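## Task

The left gripper starts out holding a hanger. Put it on the rail so it hangs from its hook, with every other hanger still on the rail at the end. The rack is loose: keep it upright where it stands, since any more than a slight tilt ends the scene as a failure. Nothing counts if it only stays in place because the robot is holding it. Finish by opening the gripper and moving it away.

## Robot and tools

Robot: two 6-joint arms, left_arm and right_arm, each with a parallel two-finger gripper and a wrist camera. The arms share one scene frame. Its origin is on the table top midway between the arms, +x points out over the table, +z points up, and left_arm sits on the +y side (base near (+0.049, +0.308, 0)); right_arm's base is near (+0.019, -0.330, 0). The names left and right do not match image sides. Joint order in readings: waist, shoulder, elbow, wrist pitch, wrist yaw, wrist roll, then gripper.

Gripper frame: the fingers extend along the gripper's +z axis and close along its y axis. The reported end_effector_position is the point between the pads, roughly 1 cm short of the tips. Reported positions can be a little off, more so when the arm reaches far.

execute_actions(actions): a list of actions, each a table of at most 15 rows; each row lasts one 1/30 s step, and if fewer than 15 rows are given the last one repeats to fill the 15 steps (0.5 s). Every row holds 14 numbers, all in [-1, 1], always for both arms: left dx, dy, dz, rx, ry, rz, opening, then right dx, dy, dz, rx, ry, rz, opening. dx..rz are an offset, not a pose: they say where the gripper should go relative to its measured pose when this action began (for the first action of a call, the pose in the latest result), expressed in that gripper's own axes. Every row refers to that same start, not to the previous row. Scale: 1.0 equals 0.6 m for dx, dy, dz, and 180 degrees for the rotation vector (rx, ry, rz). Opening is absolute: +1 fully open (0.094 m), -1 closed. A row may carry 12 more numbers from 0 to 1, the per-joint stiffness scales (left six, then right six, joint order as above); they stay in force until changed. An empty list just returns the current state and images.

move(target, speed, blocking): target is one 14-number row laid out like above, an offset in each gripper's own axes from the pose in the latest result. Each gripper travels a straight line toward it, both finishing together, taking 0.5 to 10 s (cut off at 10 s). speed is the path's top speed in m/s, 0.002 to 0.5, default 0.25; rotation is capped at twice that in rad/s. The opening is sent when the move starts. Moves ignore obstacles and the other arm, can lag, wander or overshoot the speed, especially with a nearly straight arm. Faster contact and targets set deeper past a contact press harder. With blocking=false a result comes back after 0.5 s while the arm keeps going; until a result shows the move ended, further moves and actions are refused, so call wait or stop first. The result adds a move: line with the ending (done, off_target, moving, held, fault), active limits (paced = the pose sent was clipped; held = a check blocked steps, after which the arm may jump faster) and each gripper's distance from its target.

wait(seconds): 0 to 10 s, arms hold their last command; returns early if a running move ends. stop(): brakes a running move; braking needs room. zoom_image(camera, region): enlarges [x0, y0, x1, y1] pixels (at most 504 by 504) of cam_head_left, cam_head_right, cam_high, cam_low, cam_left_wrist or cam_right_wrist. read_manual(section) only returns licence texts. finished_scene(scene) ends the given scene for good and reports success; the goal must already hold on its own.

Controller behaviour: each step, the commanded pose is clipped to within 70 mm and 16 degrees of the measured one, and position wins over orientation when both cannot be met. Far targets therefore need several actions; after an action the arm drifts at most to its last clipped pose. Arms tend to finish a centimetre or more low, and repeated zero offsets let them sag. To hold an arm still, in the first call of a reply send the offset back to its wanted pose, zeros in later calls, and aim higher if it keeps sinking. Elbows never fully straighten. Hand target lines show where the controller is currently driving each gripper. The robot keeps executing its last command while you think.

Results: per arm, end_effector_position (m) and end_effector_quat_wxyz; grip_measured (finger opening on the command scale; last Joint positions value is the opening in m); joint torques (offset and noisy); step readings with HELD marks where an arm's row was held back; pose unreachable lines when a clearance check altered a command; FAULT and MOTOR HOT lines.

Gripping: to keep the hanger, command an opening below grip_measured, about 0.03 below for a firm grip. Readings may be off by about 1 mm per gripper. Thin parts get less grip force.

Avoid: tipping or shoving the rack (it is free-standing), knocking hangers or anything off the table, dropping the hanger, slamming into things, arms touching or pushing each other. Holding loads heats motors: 75 °C warns, 90 °C halts that arm for 10 s, 100 °C makes it go limp and fall. Occasionally a loose object gets a brief push from outside. When done, open the gripper and withdraw it clear of the hanger and rack.

Each tool is called after "Emit:" as name(argument=value, ...), one argument or row to a line, values as JSON.

## Session

Emit:
execute_actions(
  actions=[],
)

Scene clock: 0.00 s.
left_arm: end_effector_position=(+0.3270, -0.0713, +0.3892) grip_measured=-0.847 end_effector_quat_wxyz=(+0.527, +0.198, +0.814, -0.143) | right_arm: end_effector_position=(+0.4011, -0.2789, +0.4067) grip_measured=+1.000 end_effector_quat_wxyz=(+0.702, -0.049, +0.708, +0.050)
Joint positions: left_arm=[-1.347  1.657  1.882 -0.73  -0.584 -0.322  0.007] | right_arm=[ 0.007  1.064  1.061 -0.006 -0.016  0.002  0.094]
Joint velocities: left_arm=[-0.022 -0.002 -0.012 -0.022 -0.081  0.081  0.   ] | right_arm=[-0.022  0.007 -0.007  0.007  0.037  0.037  0.   ]
Joint torques (N m, as the arm reports them, + toward a larger angle): no reading
Hand target (left_arm): +0.326, -0.068, +0.403; +0.538, +0.188, +0.807, -0.153
Hand target (right_arm): +0.398, -0.279, +0.414; +0.709, -0.048, +0.702, +0.051
Joint stiffness scale: left_arm=[1. 1. 1. 1. 1. 1.] | right_arm=[1. 1. 1. 1. 1. 1.]

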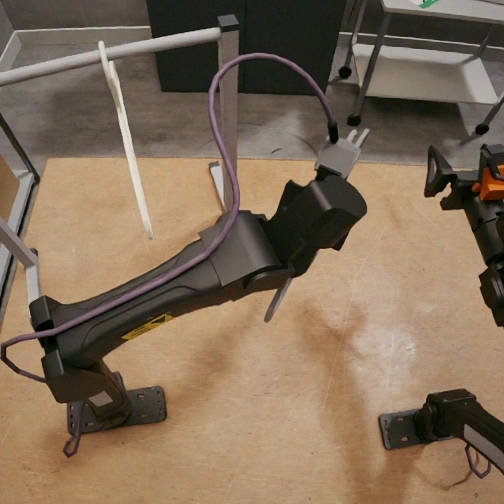

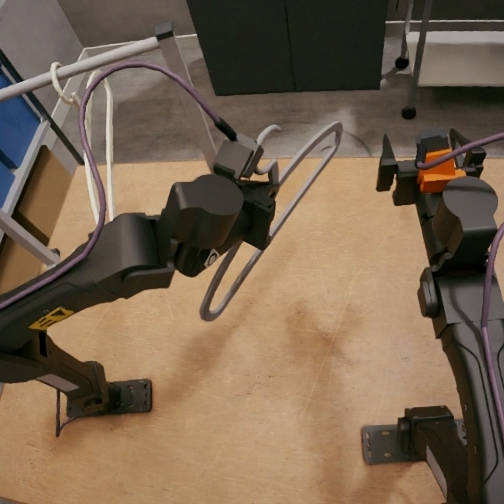

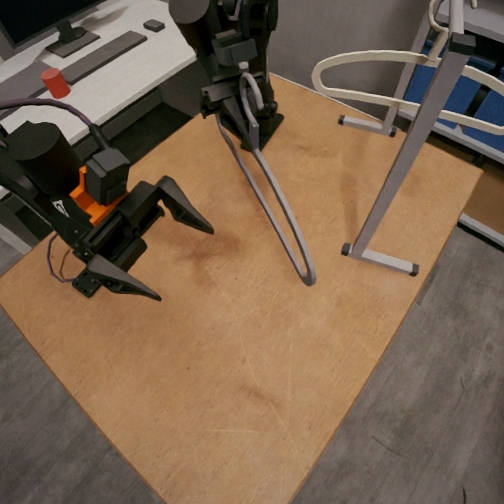

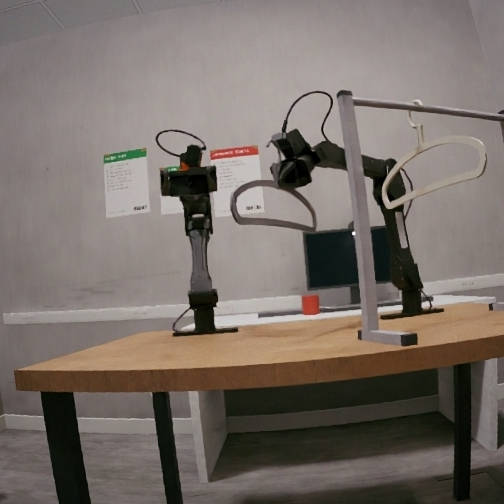

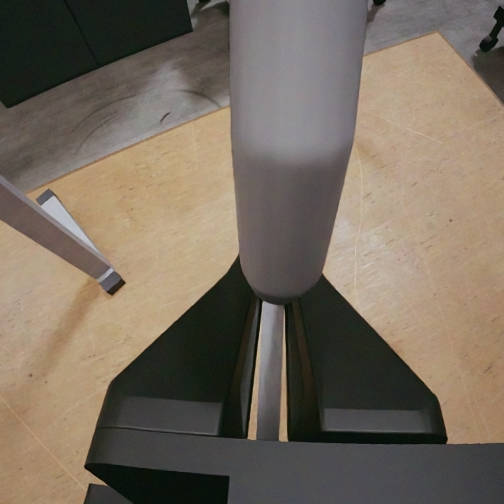

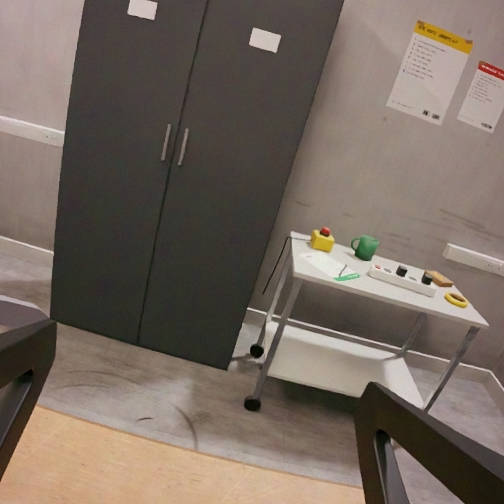

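Emit:
zoom_image(
  camera="cam_low",
  region=[210,90,450,250],
)

Emit:
zoom_image(
  camera="cam_high",
  region=[170,40,330,160],
)

Region (210, 90, 450, 250) of cam_low's 504x504 image, scaled by 2.100, with more detail than that image has.

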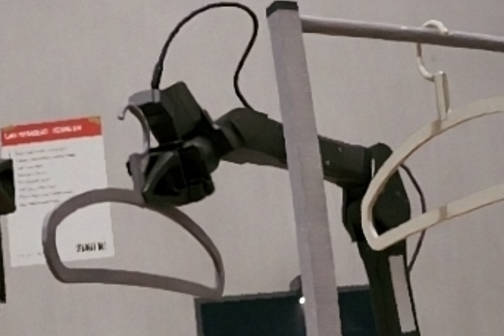

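Region (170, 40, 330, 160) of cam_high's 504x504 image, scaled by 3.150, with more detail than that image has; it fills the top 378 rows of this view, and the rest is white.

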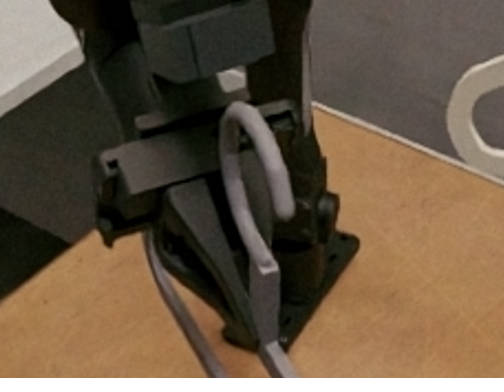

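Emit:
move(
  target=[-0.018,-0.003,-0.167,-0.264,-0.007,-0.117,-1,0,0,0,0,0,0,1],
  speed=0.15,
)

Scene clock: 48.73 s.
left_arm: end_effector_position=(+0.2536, -0.0427, +0.4224) grip_measured=-0.871 end_effector_quat_wxyz=(+0.608, -0.033, +0.791, -0.055) | right_arm: end_effector_position=(+0.4011, -0.2789, +0.4067) grip_measured=+1.000 end_effector_quat_wxyz=(+0.702, -0.049, +0.708, +0.050)
Joint positions: left_arm=[-1.675  1.965  2.449 -1.561 -1.278 -1.191  0.006] | right_arm=[ 0.007  1.064  1.061 -0.006 -0.016  0.002  0.094]
Joint velocities: left_arm=[ 0.002 -0.012 -0.007  0.022  0.007 -0.007  0.001] | right_arm=[ 0.007 -0.012 -0.002  0.022  0.022  0.066  0.   ]
Joint torques (N m, as the arm reports them, + toward a larger angle): left_arm=[ -0.67 -11.52   5.25   0.71  -1.06  -0.08] | right_arm=[-0.07 -2.68  8.42  1.97  0.   -0.03]
Hand target (left_arm): +0.251, -0.030, +0.438; +0.623, -0.046, +0.779, -0.063
Hand target (right_arm): +0.401, -0.279, +0.407; +0.702, -0.049, +0.708, +0.050
Off the commanded pose (left_arm): 0.021 m, 26 deg; orientation clipped at the last step of the last action.
Off the commanded pose (right_arm): 0.000 m, 0 deg.
Joint stiffness scale: left_arm=[1. 1. 1. 1. 1. 1.] | right_arm=[1. 1. 1. 1. 1. 1.]
joint sent to its limit (left arm) — the command would take joint 4 (wrist pitch) past its lower limit, so that joint was sent only as far as its limit.
move: off_target (left_arm); limits=paced
camera_calibration (this result's frames):
cam_left_wrist: T_world_to_cam=[[0.0435596, -0.992134, 0.117354, -0.0996372], [-0.868363, -0.0956837, -0.48661, 0.425426], [0.494012, -0.0807092, -0.865701, 0.358402], [0, 0, 0, 1]] pos_world=[0.196709, -0.0292208, 0.528979]

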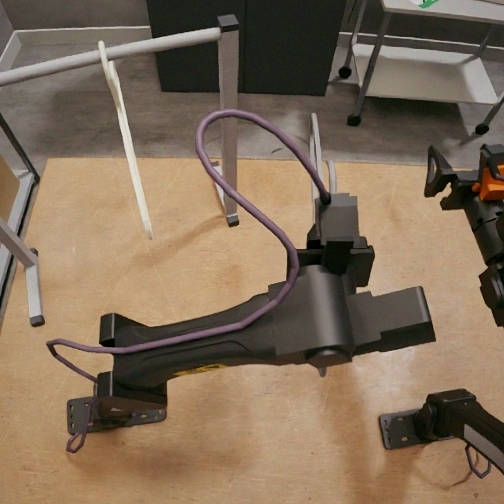

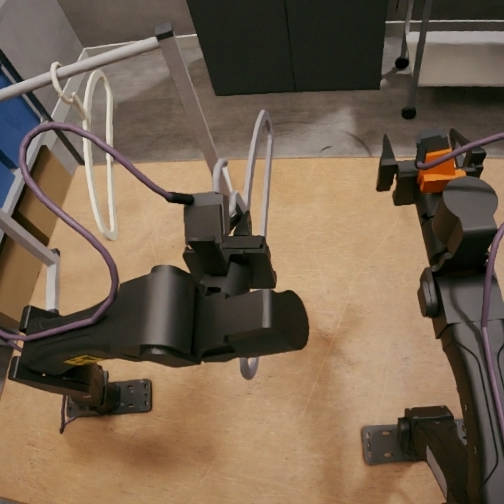

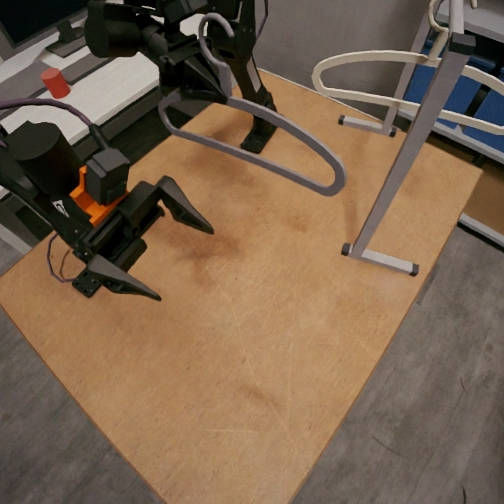

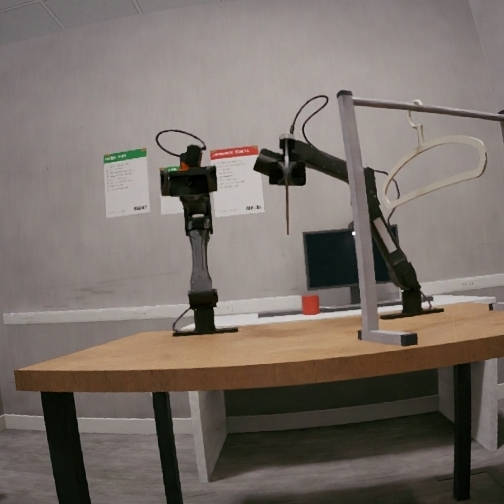

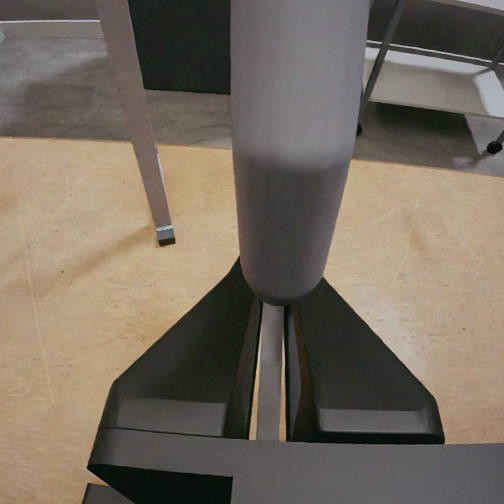

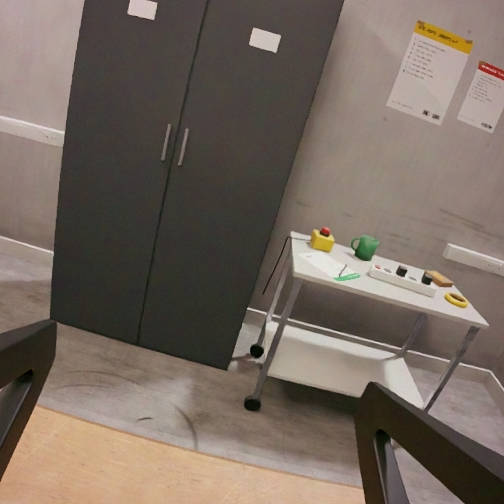

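Emit:
move(
  target=[-0.073,0.228,0.0,0,0,0,-1,0,0,0,0,0,0,1],
  speed=0.15,
)

Emit:
move(
  target=[-0.02,0,0.08,-0.165,-0.022,-0.044,-1,0,0,0,0,0,0,1],
  speed=0.15,
)

Scene clock: 59.00 s.
left_arm: end_effector_position=(+0.2648, +0.0896, +0.4424) grip_measured=-0.871 end_effector_quat_wxyz=(+0.600, -0.019, +0.798, -0.050) | right_arm: end_effector_position=(+0.4011, -0.2789, +0.4067) grip_measured=+1.000 end_effector_quat_wxyz=(+0.702, -0.049, +0.708, +0.050)
Joint positions: left_arm=[-1.559  1.394  1.863 -1.29  -1.188 -0.892  0.006] | right_arm=[ 0.007  1.064  1.061 -0.006 -0.016  0.002  0.094]
Joint velocities: left_arm=[-0.012 -0.012  0.007  0.11  -0.051  0.066 -0.001] | right_arm=[ 0.007  0.007 -0.012  0.022  0.022 -0.007  0.   ]
Joint torques (N m, as the arm reports them, + toward a larger angle): left_arm=[ 0.76 -5.61  5.69  1.28 -0.66  0.09] | right_arm=[-0.03 -2.71  8.39  1.96 -0.01 -0.01]
Hand target (left_arm): +0.267, +0.098, +0.450; +0.609, -0.033, +0.791, -0.055
Hand target (right_arm): +0.401, -0.279, +0.407; +0.702, -0.049, +0.708, +0.050
Off the commanded pose (left_arm): 0.010 m, 2 deg.
Off the commanded pose (right_arm): 0.000 m, 0 deg.
Joint stiffness scale: left_arm=[1. 1. 1. 1. 1. 1.] | right_arm=[1. 1. 1. 1. 1. 1.]
move: done
camera_calibration (this result's frames):
cam_left_wrist: T_world_to_cam=[[0.0288828, -0.995372, 0.0916545, 0.0443028], [-0.879028, -0.0689467, -0.471759, 0.451424], [0.475895, -0.0669411, -0.876951, 0.389483], [0, 0, 0, 1]] pos_world=[0.210181, 0.101294, 0.55046]

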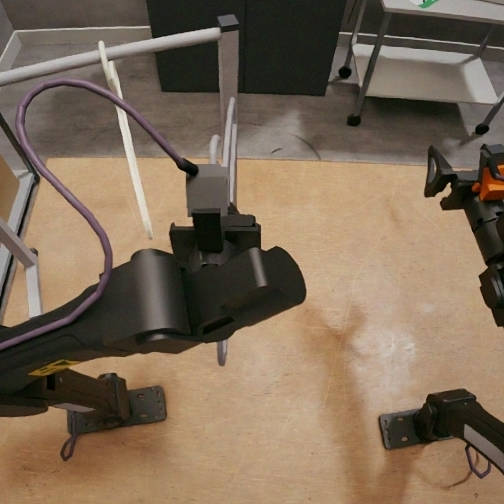

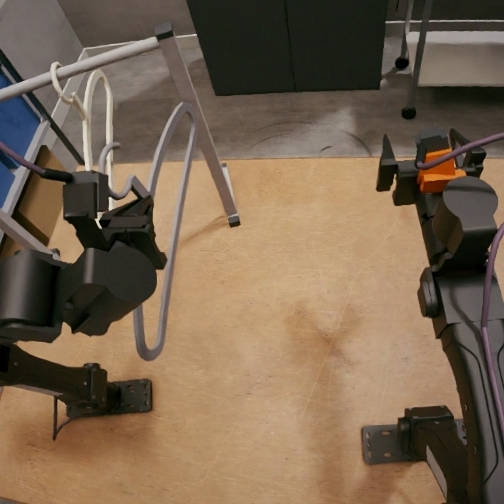

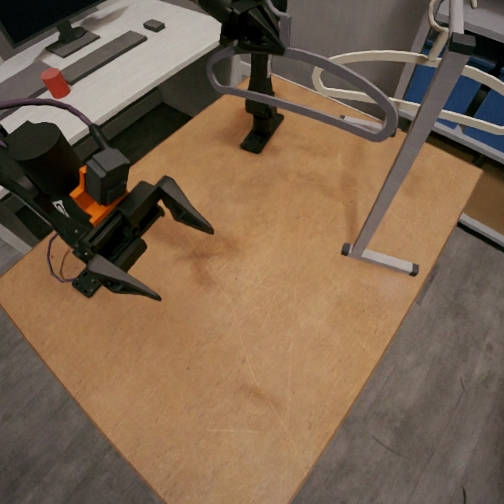

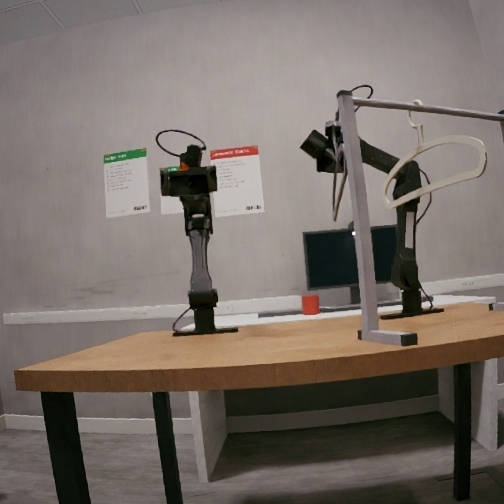

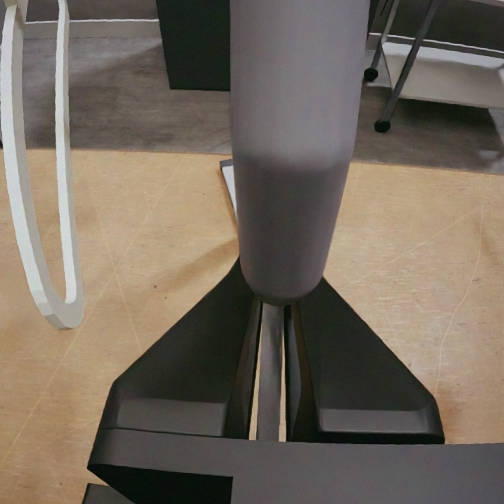

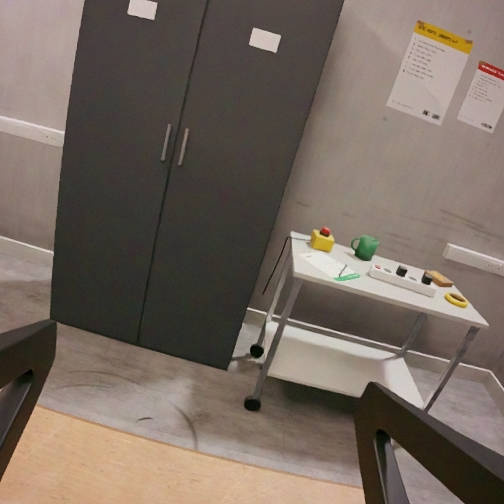

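Scene clock: 61.10 s.
left_arm: end_effector_position=(+0.3117, +0.0805, +0.4248) grip_measured=-0.871 end_effector_quat_wxyz=(+0.628, -0.141, +0.764, +0.039) | right_arm: end_effector_position=(+0.4011, -0.2789, +0.4067) grip_measured=+1.000 end_effector_quat_wxyz=(+0.702, -0.049, +0.708, +0.050)
Joint positions: left_arm=[-1.436  1.696  2.074 -1.557 -1.345 -1.292  0.006] | right_arm=[ 0.007  1.064  1.061 -0.006 -0.016  0.002  0.094]
Joint velocities: left_arm=[-0.002 -0.017  0.002  0.007 -0.037  0.066 -0.001] | right_arm=[ 0.002 -0.022  0.002 -0.037  0.051  0.051  0.   ]
Joint torques (N m, as the arm reports them, + toward a larger angle): left_arm=[ 0.82 -6.41  9.35  0.54 -1.1  -0.09] | right_arm=[-0.03 -2.68  8.36  1.95 -0.01 -0.03]
Hand target (left_arm): +0.314, +0.089, +0.440; +0.645, -0.159, +0.747, +0.037
Hand target (right_arm): +0.401, -0.279, +0.407; +0.702, -0.049, +0.708, +0.050
Off the commanded pose (left_arm): 0.018 m, 14 deg.
Off the commanded pose (right_arm): 0.000 m, 0 deg.
Joint stiffness scale: left_arm=[1. 1. 1. 1. 1. 1.] | right_arm=[1. 1. 1. 1. 1. 1.]
joint sent to its limit (left arm) — the command would take joint 4 (wrist pitch) past its lower limit, so that joint was sent only as far as its limit.
move: off_target (left_arm)
camera_calibration (this result's frames):
cam_left_wrist: T_world_to_cam=[[0.321231, -0.940526, 0.110549, -0.0679958], [-0.7822, -0.32932, -0.528877, 0.498743], [0.533829, 0.0834205, -0.841468, 0.305819], [0, 0, 0, 1]] pos_world=[0.248704, 0.0747824, 0.528627]

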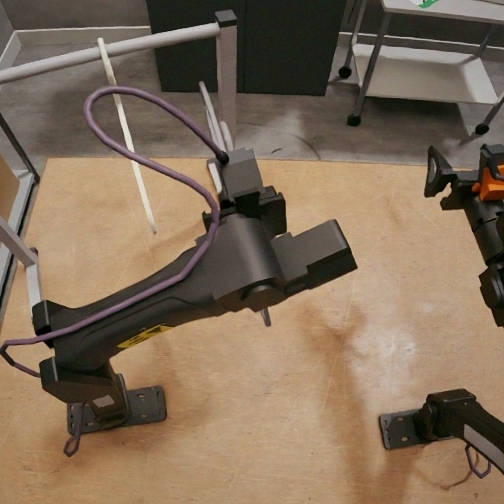

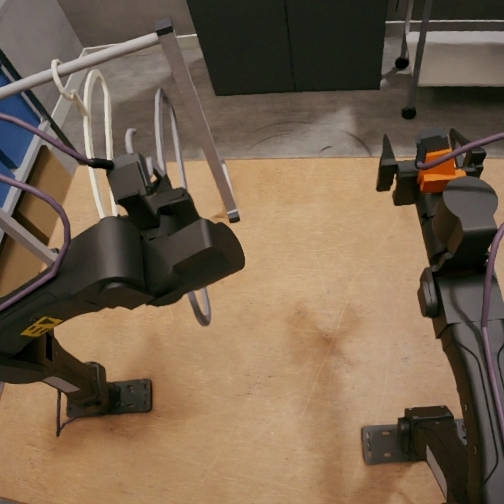

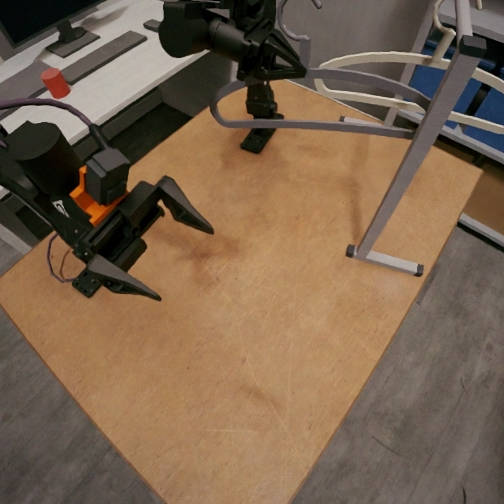

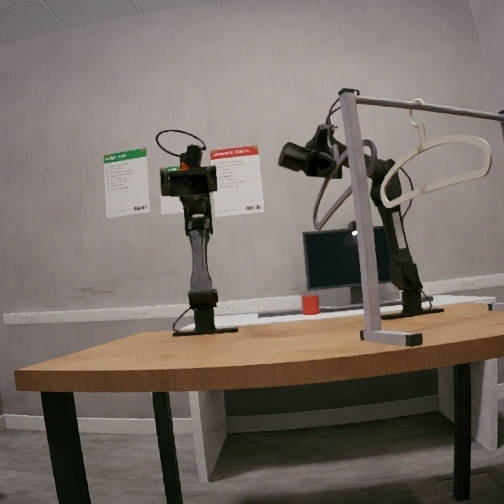

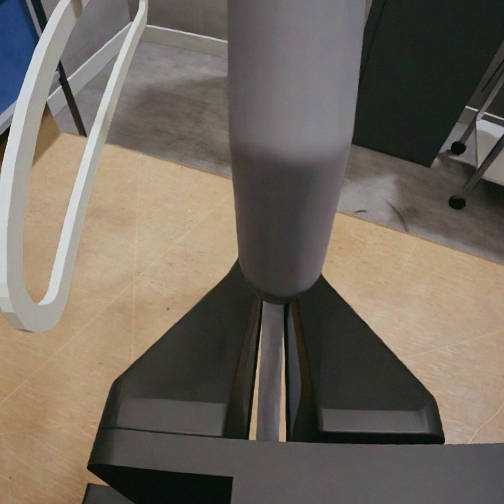

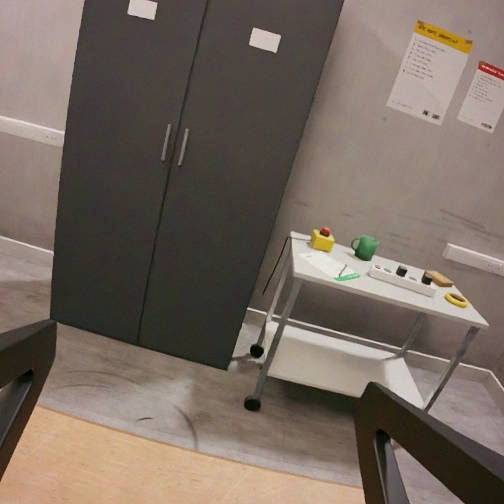

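Emit:
move(
  target=[-0.09,0,0.14,-0.05,0,0.03,-1,0,0,0,0,0,0,1],
  speed=0.06,
)

Emit:
zoom_image(
  camera="cam_high",
  region=[250,0,504,160],
)

Scene clock: 74.30 s.
left_arm: end_effector_position=(+0.3987, +0.1033, +0.4470) grip_measured=-0.871 end_effector_quat_wxyz=(+0.604, -0.137, +0.773, +0.136) | right_arm: end_effector_position=(+0.4011, -0.2789, +0.4067) grip_measured=+1.000 end_effector_quat_wxyz=(+0.702, -0.049, +0.708, +0.050)
Joint positions: left_arm=[-1.16   1.877  2.381 -1.353 -1.256 -0.779  0.006] | right_arm=[ 0.007  1.064  1.061 -0.006 -0.016  0.002  0.094]
Joint velocities: left_arm=[-0.007  0.012  0.002 -0.022 -0.022  0.007 -0.   ] | right_arm=[-0.007  0.002  0.002 -0.022 -0.037 -0.007  0.   ]
Joint torques (N m, as the arm reports them, + toward a larger angle): left_arm=[ 0.66 -8.01  9.22  1.19 -0.71  0.1 ] | right_arm=[-0.04 -2.69  8.37  1.95 -0.01 -0.01]
Hand target (left_arm): +0.399, +0.109, +0.460; +0.616, -0.154, +0.762, +0.129
Hand target (right_arm): +0.401, -0.279, +0.407; +0.702, -0.049, +0.708, +0.050
Off the commanded pose (left_arm): 0.014 m, 3 deg.
Off the commanded pose (right_arm): 0.000 m, 0 deg.
Joint stiffness scale: left_arm=[1. 1. 1. 1. 1. 1.] | right_arm=[1. 1. 1. 1. 1. 1.]
move: off_target (left_arm)
camera_calibration (this result's frames):
cam_left_wrist: T_world_to_cam=[[0.429359, -0.901561, -0.0532841, -0.0509147], [-0.783432, -0.34245, -0.518616, 0.583285], [0.449317, 0.264417, -0.853345, 0.296563], [0, 0, 0, 1]] pos_world=[0.345574, 0.0754269, 0.552858]

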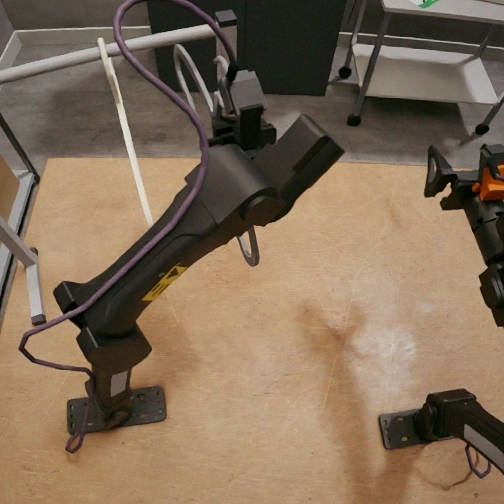

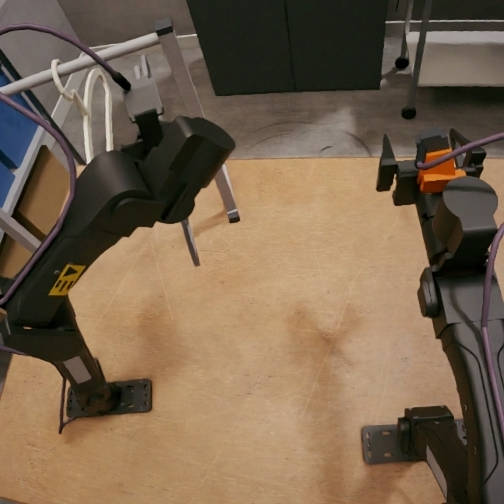

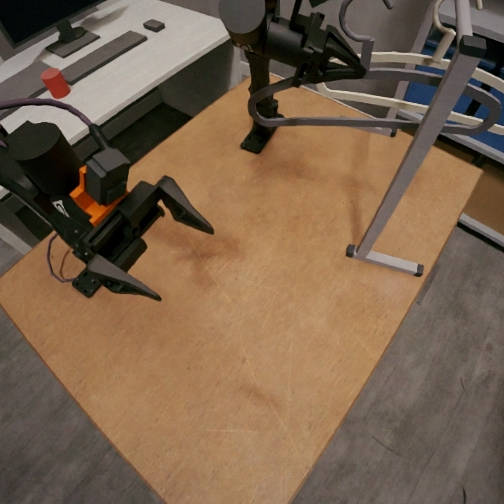

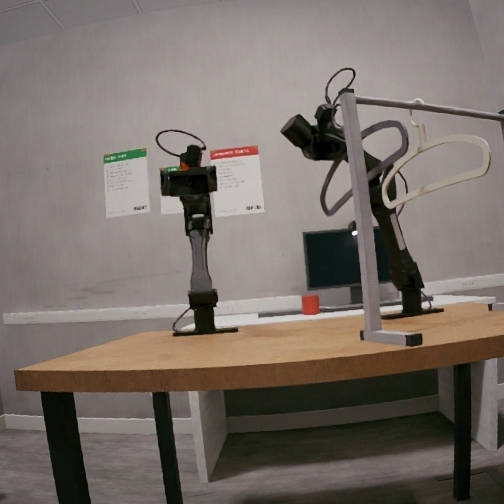

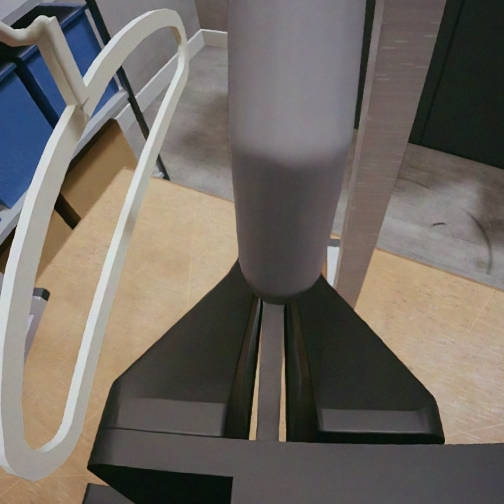

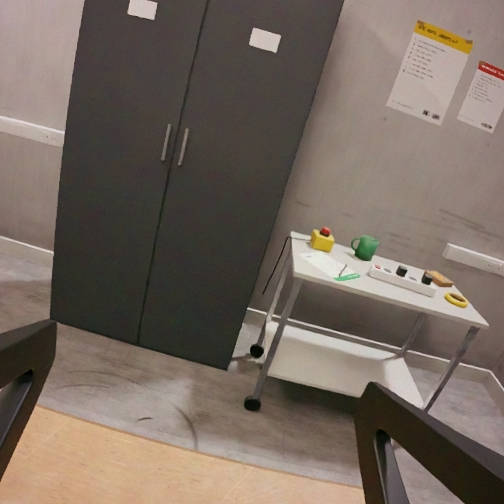

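Region (250, 0, 504, 160) of cam_high's 504x504 image, scaled by 1.984, with more detail than that image has; it fills the top 317 rows of this view, and the rest is white.

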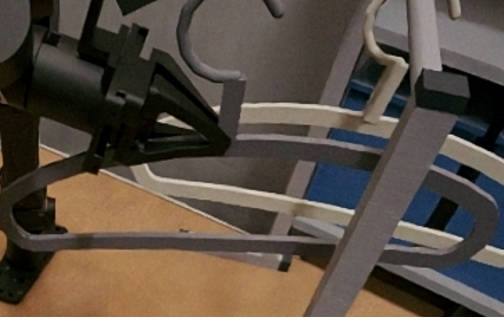

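Emit:
move(
  target=[-0.08,0,-0.017,0,0,0,-1,0,0,0,0,0,0,1],
  speed=0.06,
)

Emit:
move(
  target=[-0.045,0,0.125,0,0,0,-1,0,0,0,0,0,0,1],
  speed=0.04,
)

Emit:
zoom_image(
  camera="cam_low",
  region=[300,50,504,200],
)

Emit:
zoom_image(
  camera="cam_high",
  region=[300,0,504,120],
)

Scene clock: 86.23 s.
left_arm: end_effector_position=(+0.4037, +0.0941, +0.4853) grip_measured=-0.871 end_effector_quat_wxyz=(+0.618, -0.112, +0.768, +0.124) | right_arm: end_effector_position=(+0.4011, -0.2789, +0.4067) grip_measured=+1.000 end_effector_quat_wxyz=(+0.702, -0.049, +0.708, +0.050)
Joint positions: left_arm=[-1.16   2.064  2.842 -1.451 -1.236 -0.593  0.006] | right_arm=[ 0.007  1.064  1.061 -0.006 -0.016  0.002  0.094]
Joint velocities: left_arm=[-0.017  0.027 -0.002  0.022 -0.007 -0.066 -0.   ] | right_arm=[ 0.007  0.002  0.002  0.037 -0.007  0.037  0.   ]
Joint torques (N m, as the arm reports them, + toward a larger angle): left_arm=[ 0.15 -8.57  7.96  1.12 -0.7   0.08] | right_arm=[-0.01 -2.76  8.35  1.96 -0.02 -0.02]
Hand target (left_arm): +0.400, +0.102, +0.495; +0.626, -0.123, +0.759, +0.125
Hand target (right_arm): +0.401, -0.279, +0.407; +0.702, -0.049, +0.708, +0.050
Off the commanded pose (left_arm): 0.014 m, 4 deg.
Off the commanded pose (right_arm): 0.000 m, 0 deg.
Joint stiffness scale: left_arm=[1. 1. 1. 1. 1. 1.] | right_arm=[1. 1. 1. 1. 1. 1.]
elbow stopped short (left arm): the move would have taken joint 3 (elbow) straighter than the controller allows; a more bent joint 3 avoids this.
move: off_target (left_arm)
camera_calibration (this result's frames):
cam_left_wrist: T_world_to_cam=[[0.380434, -0.92292, -0.0590698, -0.0347619], [-0.788241, -0.290187, -0.542649, 0.612613], [0.48368, 0.253003, -0.83788, 0.30909], [0, 0, 0, 1]] pos_world=[0.34661, 0.067489, 0.589361]

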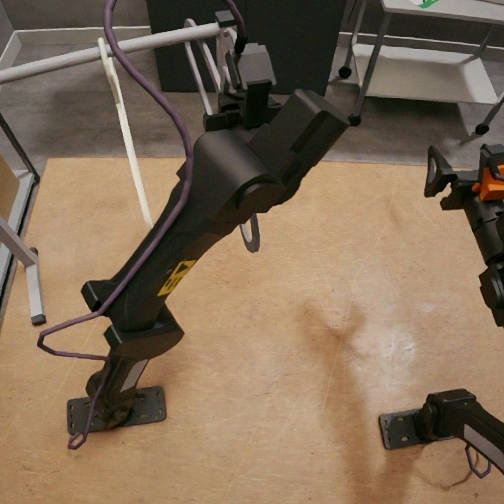

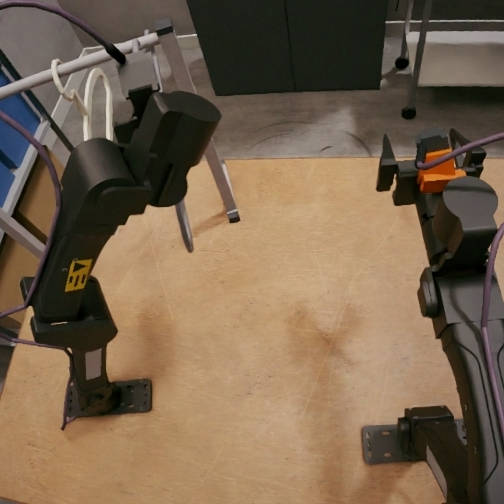

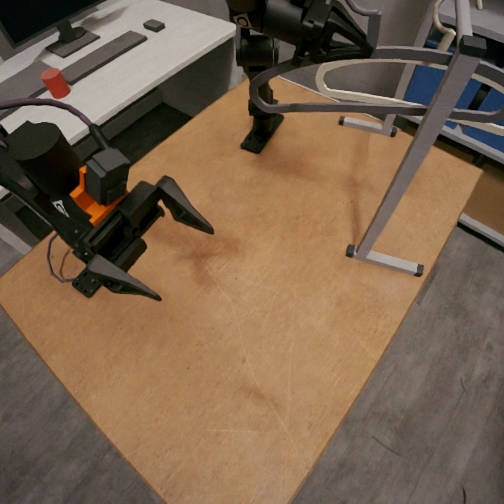

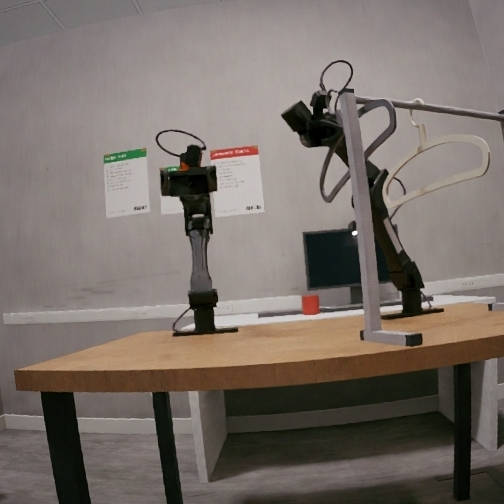

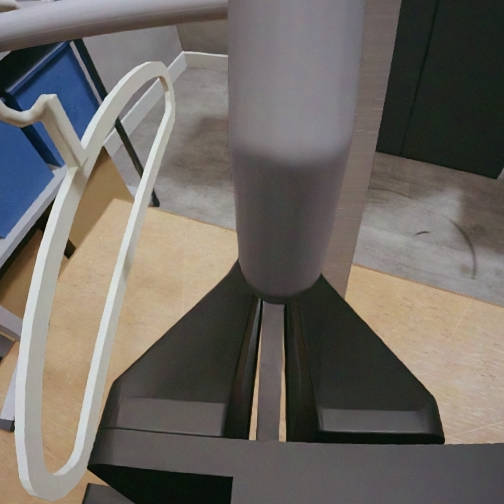

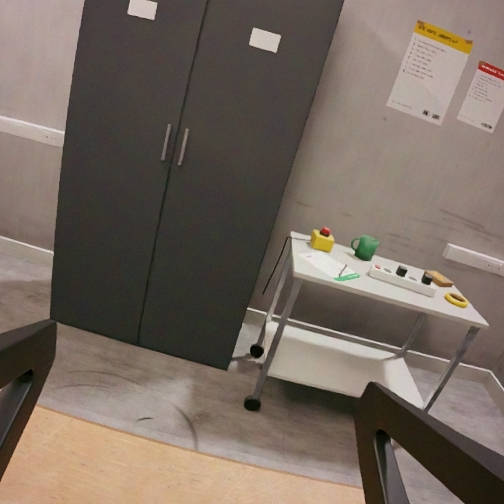

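Scene clock: 88.60 s.
left_arm: end_effector_position=(+0.4779, +0.1125, +0.4808) grip_measured=-0.871 end_effector_quat_wxyz=(+0.611, -0.090, +0.775, +0.135) | right_arm: end_effector_position=(+0.4011, -0.2789, +0.4067) grip_measured=+1.000 end_effector_quat_wxyz=(+0.702, -0.049, +0.708, +0.050)
Joint positions: left_arm=[-0.961  2.121  2.842 -1.174 -1.052 -0.299  0.006] | right_arm=[ 0.007  1.064  1.061 -0.006 -0.016  0.002  0.094]
Joint velocities: left_arm=[-0.007 -0.007 -0.002  0.022  0.051  0.007 -0.   ] | right_arm=[ 0.017  0.002 -0.012  0.037  0.066  0.051  0.   ]
Joint torques (N m, as the arm reports them, + toward a larger angle): left_arm=[ 0.71 -9.67  8.45  1.67 -0.36  0.08] | right_arm=[ 0.01 -2.69  8.37  1.95 -0.02 -0.02]
Hand target (left_arm): +0.477, +0.119, +0.496; +0.626, -0.108, +0.762, +0.123
Hand target (right_arm): +0.401, -0.279, +0.407; +0.702, -0.049, +0.708, +0.050
Off the commanded pose (left_arm): 0.017 m, 3 deg.
Off the commanded pose (right_arm): 0.000 m, 0 deg.
Joint stiffness scale: left_arm=[1. 1. 1. 1. 1. 1.] | right_arm=[1. 1. 1. 1. 1. 1.]
elbow stopped short (left arm): the move would have taken joint 3 (elbow) straighter than the controller allows; a more bent joint 3 avoids this.
move: off_target (left_arm)
camera_calibration (this result's frames):
cam_left_wrist: T_world_to_cam=[[0.360215, -0.926679, -0.10729, -0.0129277], [-0.808376, -0.252671, -0.531682, 0.674148], [0.465589, 0.278251, -0.840121, 0.271624], [0, 0, 0, 1]] pos_world=[0.423156, 0.0827784, 0.585242]

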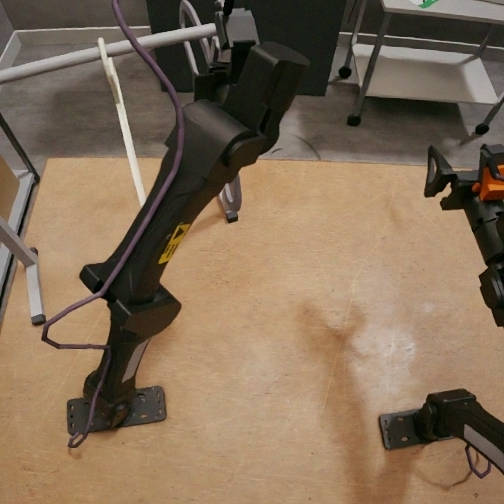

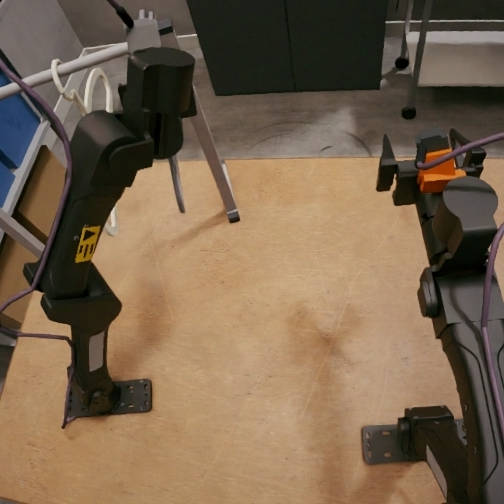

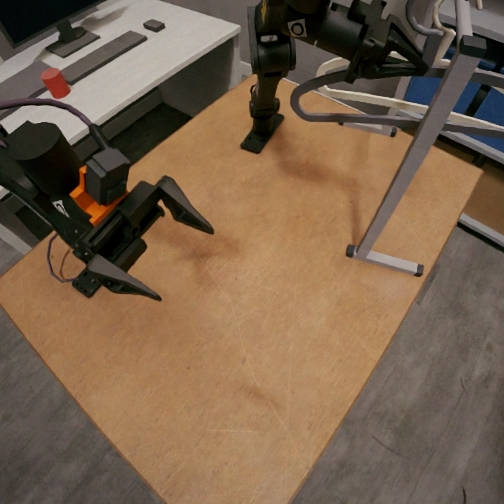

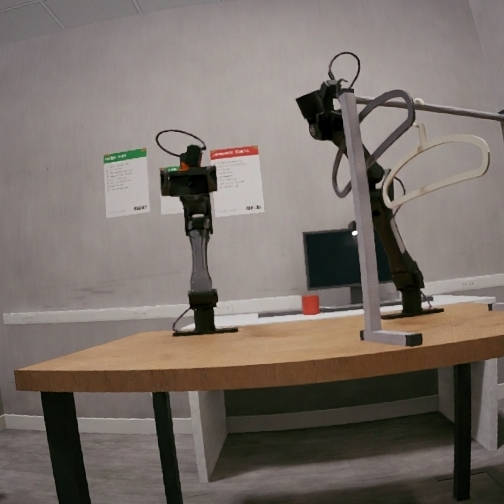

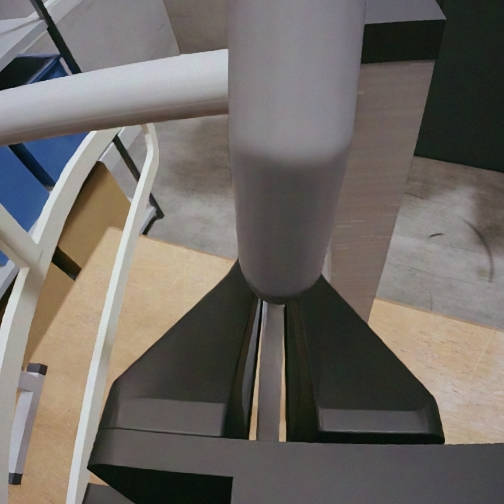

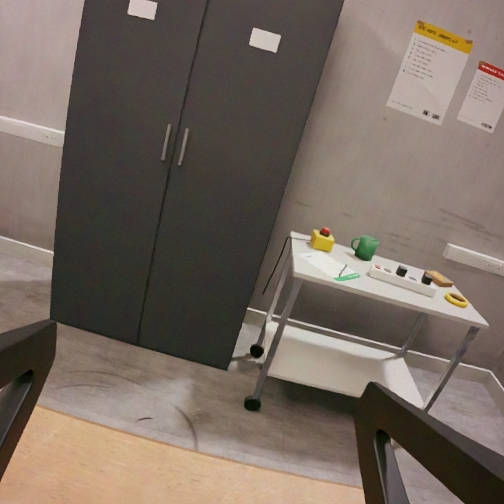

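Region (300, 50, 504, 200) of cam_low's 504x504 image, scaled by 2.471, with more detail than that image has; it fills the top 371 rows of this view, and the rest is white.

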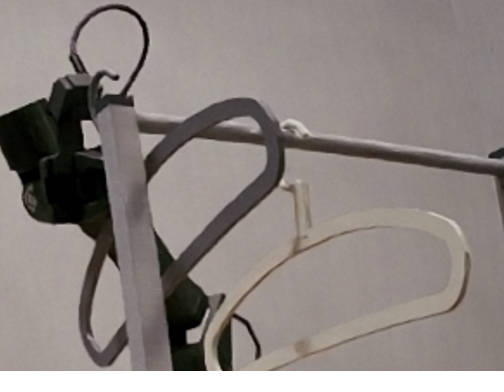

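Region (300, 0, 504, 120) of cam_high's 504x504 image, scaled by 2.471, with more detail than that image has; it fills the top 296 rows of this view, and the rest is white.

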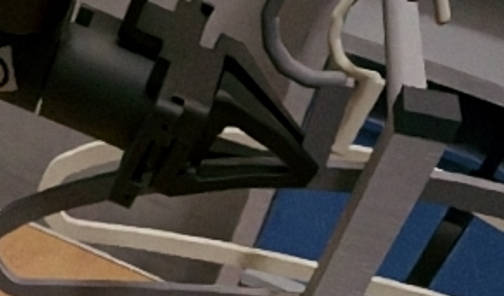

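Emit:
move(
  target=[-0.03,0.033,0.045,0,0,0,-1,0,0,0,0,0,0,1],
  speed=0.03,
)

Emit:
zoom_image(
  camera="cam_high",
  region=[380,0,504,80],
)

Emit:
zoom_image(
  camera="cam_low",
  region=[310,60,450,160],
)

Scene clock: 95.97 s.
left_arm: end_effector_position=(+0.4980, +0.1282, +0.4737) grip_measured=-0.871 end_effector_quat_wxyz=(+0.596, -0.064, +0.787, +0.149) | right_arm: end_effector_position=(+0.4011, -0.2789, +0.4067) grip_measured=+1.000 end_effector_quat_wxyz=(+0.702, -0.049, +0.708, +0.050)
Joint positions: left_arm=[-0.888  2.13   2.842 -1.16  -0.968 -0.213  0.006] | right_arm=[ 0.007  1.064  1.061 -0.006 -0.016  0.002  0.094]
Joint velocities: left_arm=[-0.022  0.007  0.012 -0.051  0.037  0.066 -0.001] | right_arm=[ 0.007 -0.002  0.012  0.007 -0.037 -0.007  0.   ]
Joint torques (N m, as the arm reports them, + toward a larger angle): left_arm=[  1.79 -10.21   8.54   1.89  -0.22   0.1 ] | right_arm=[ 0.   -2.77  8.34  1.97  0.   -0.03]
Hand target (left_arm): +0.499, +0.140, +0.494; +0.617, -0.087, +0.770, +0.134
Hand target (right_arm): +0.401, -0.279, +0.407; +0.702, -0.049, +0.708, +0.050
Off the commanded pose (left_arm): 0.024 m, 4 deg.
Off the commanded pose (right_arm): 0.000 m, 0 deg.
Joint stiffness scale: left_arm=[1. 1. 1. 1. 1. 1.] | right_arm=[1. 1. 1. 1. 1. 1.]
elbow stopped short (left arm): the move would have taken joint 3 (elbow) straighter than the controller allows; a more bent joint 3 avoids this.
move: off_target (left_arm)
camera_calibration (this result's frames):
cam_left_wrist: T_world_to_cam=[[0.332541, -0.928073, -0.167622, 0.0361054], [-0.837938, -0.209202, -0.504077, 0.686597], [0.432754, 0.308084, -0.847236, 0.267837], [0, 0, 0, 1]] pos_world=[0.447412, 0.0946291, 0.579071]

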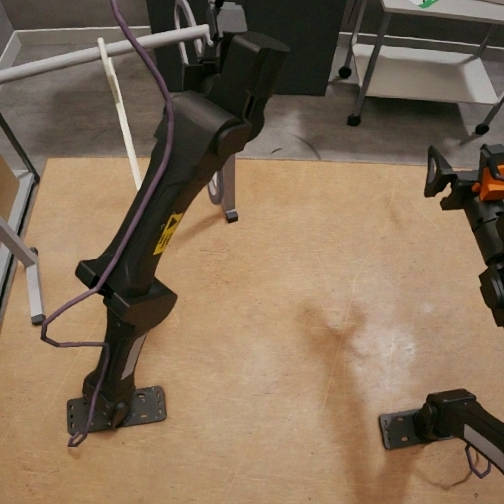

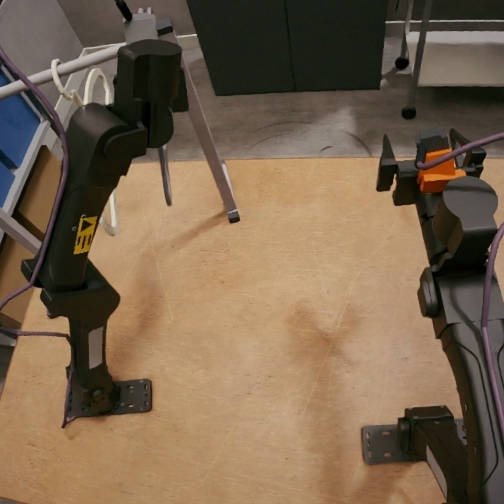

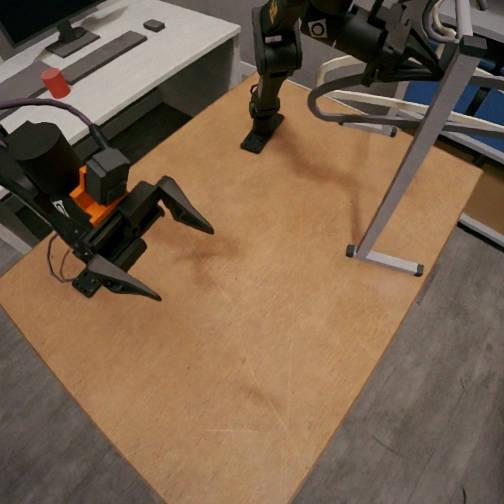

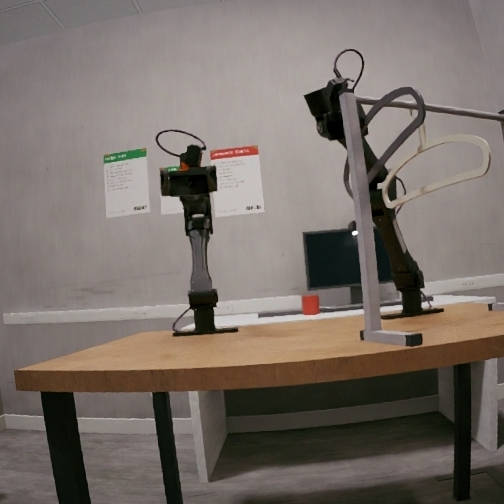

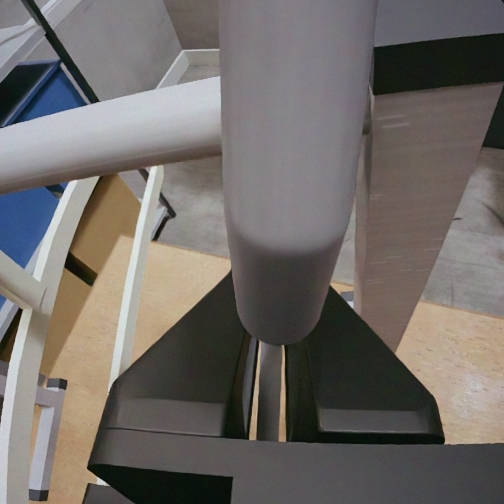

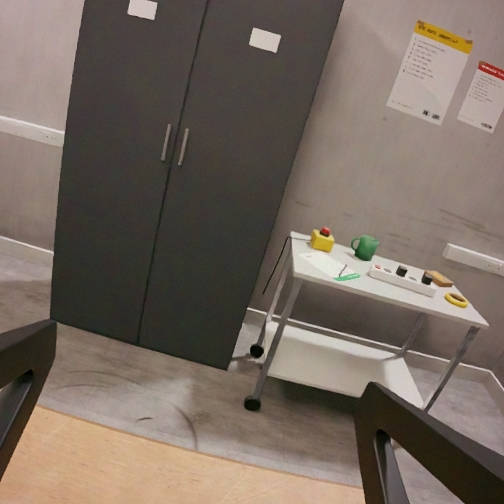

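Region (380, 0, 504, 80) of cam_high's 504x504 image, scaled by 4.065, with more detail than that image has; it fills the top 325 rows of this view, and the rest is white.

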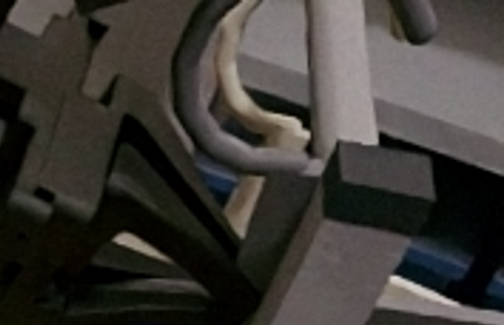

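Region (310, 60, 450, 160) of cam_low's 504x504 image, scaled by 3.600, with more detail than that image has; it fills the top 360 rows of this view, and the rest is white.

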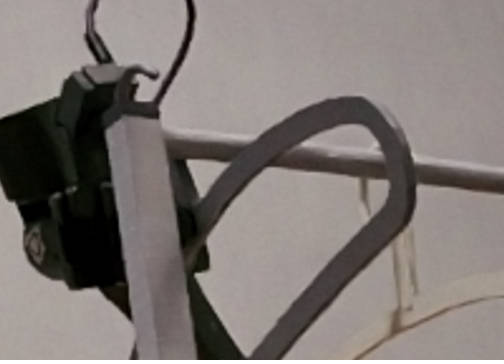

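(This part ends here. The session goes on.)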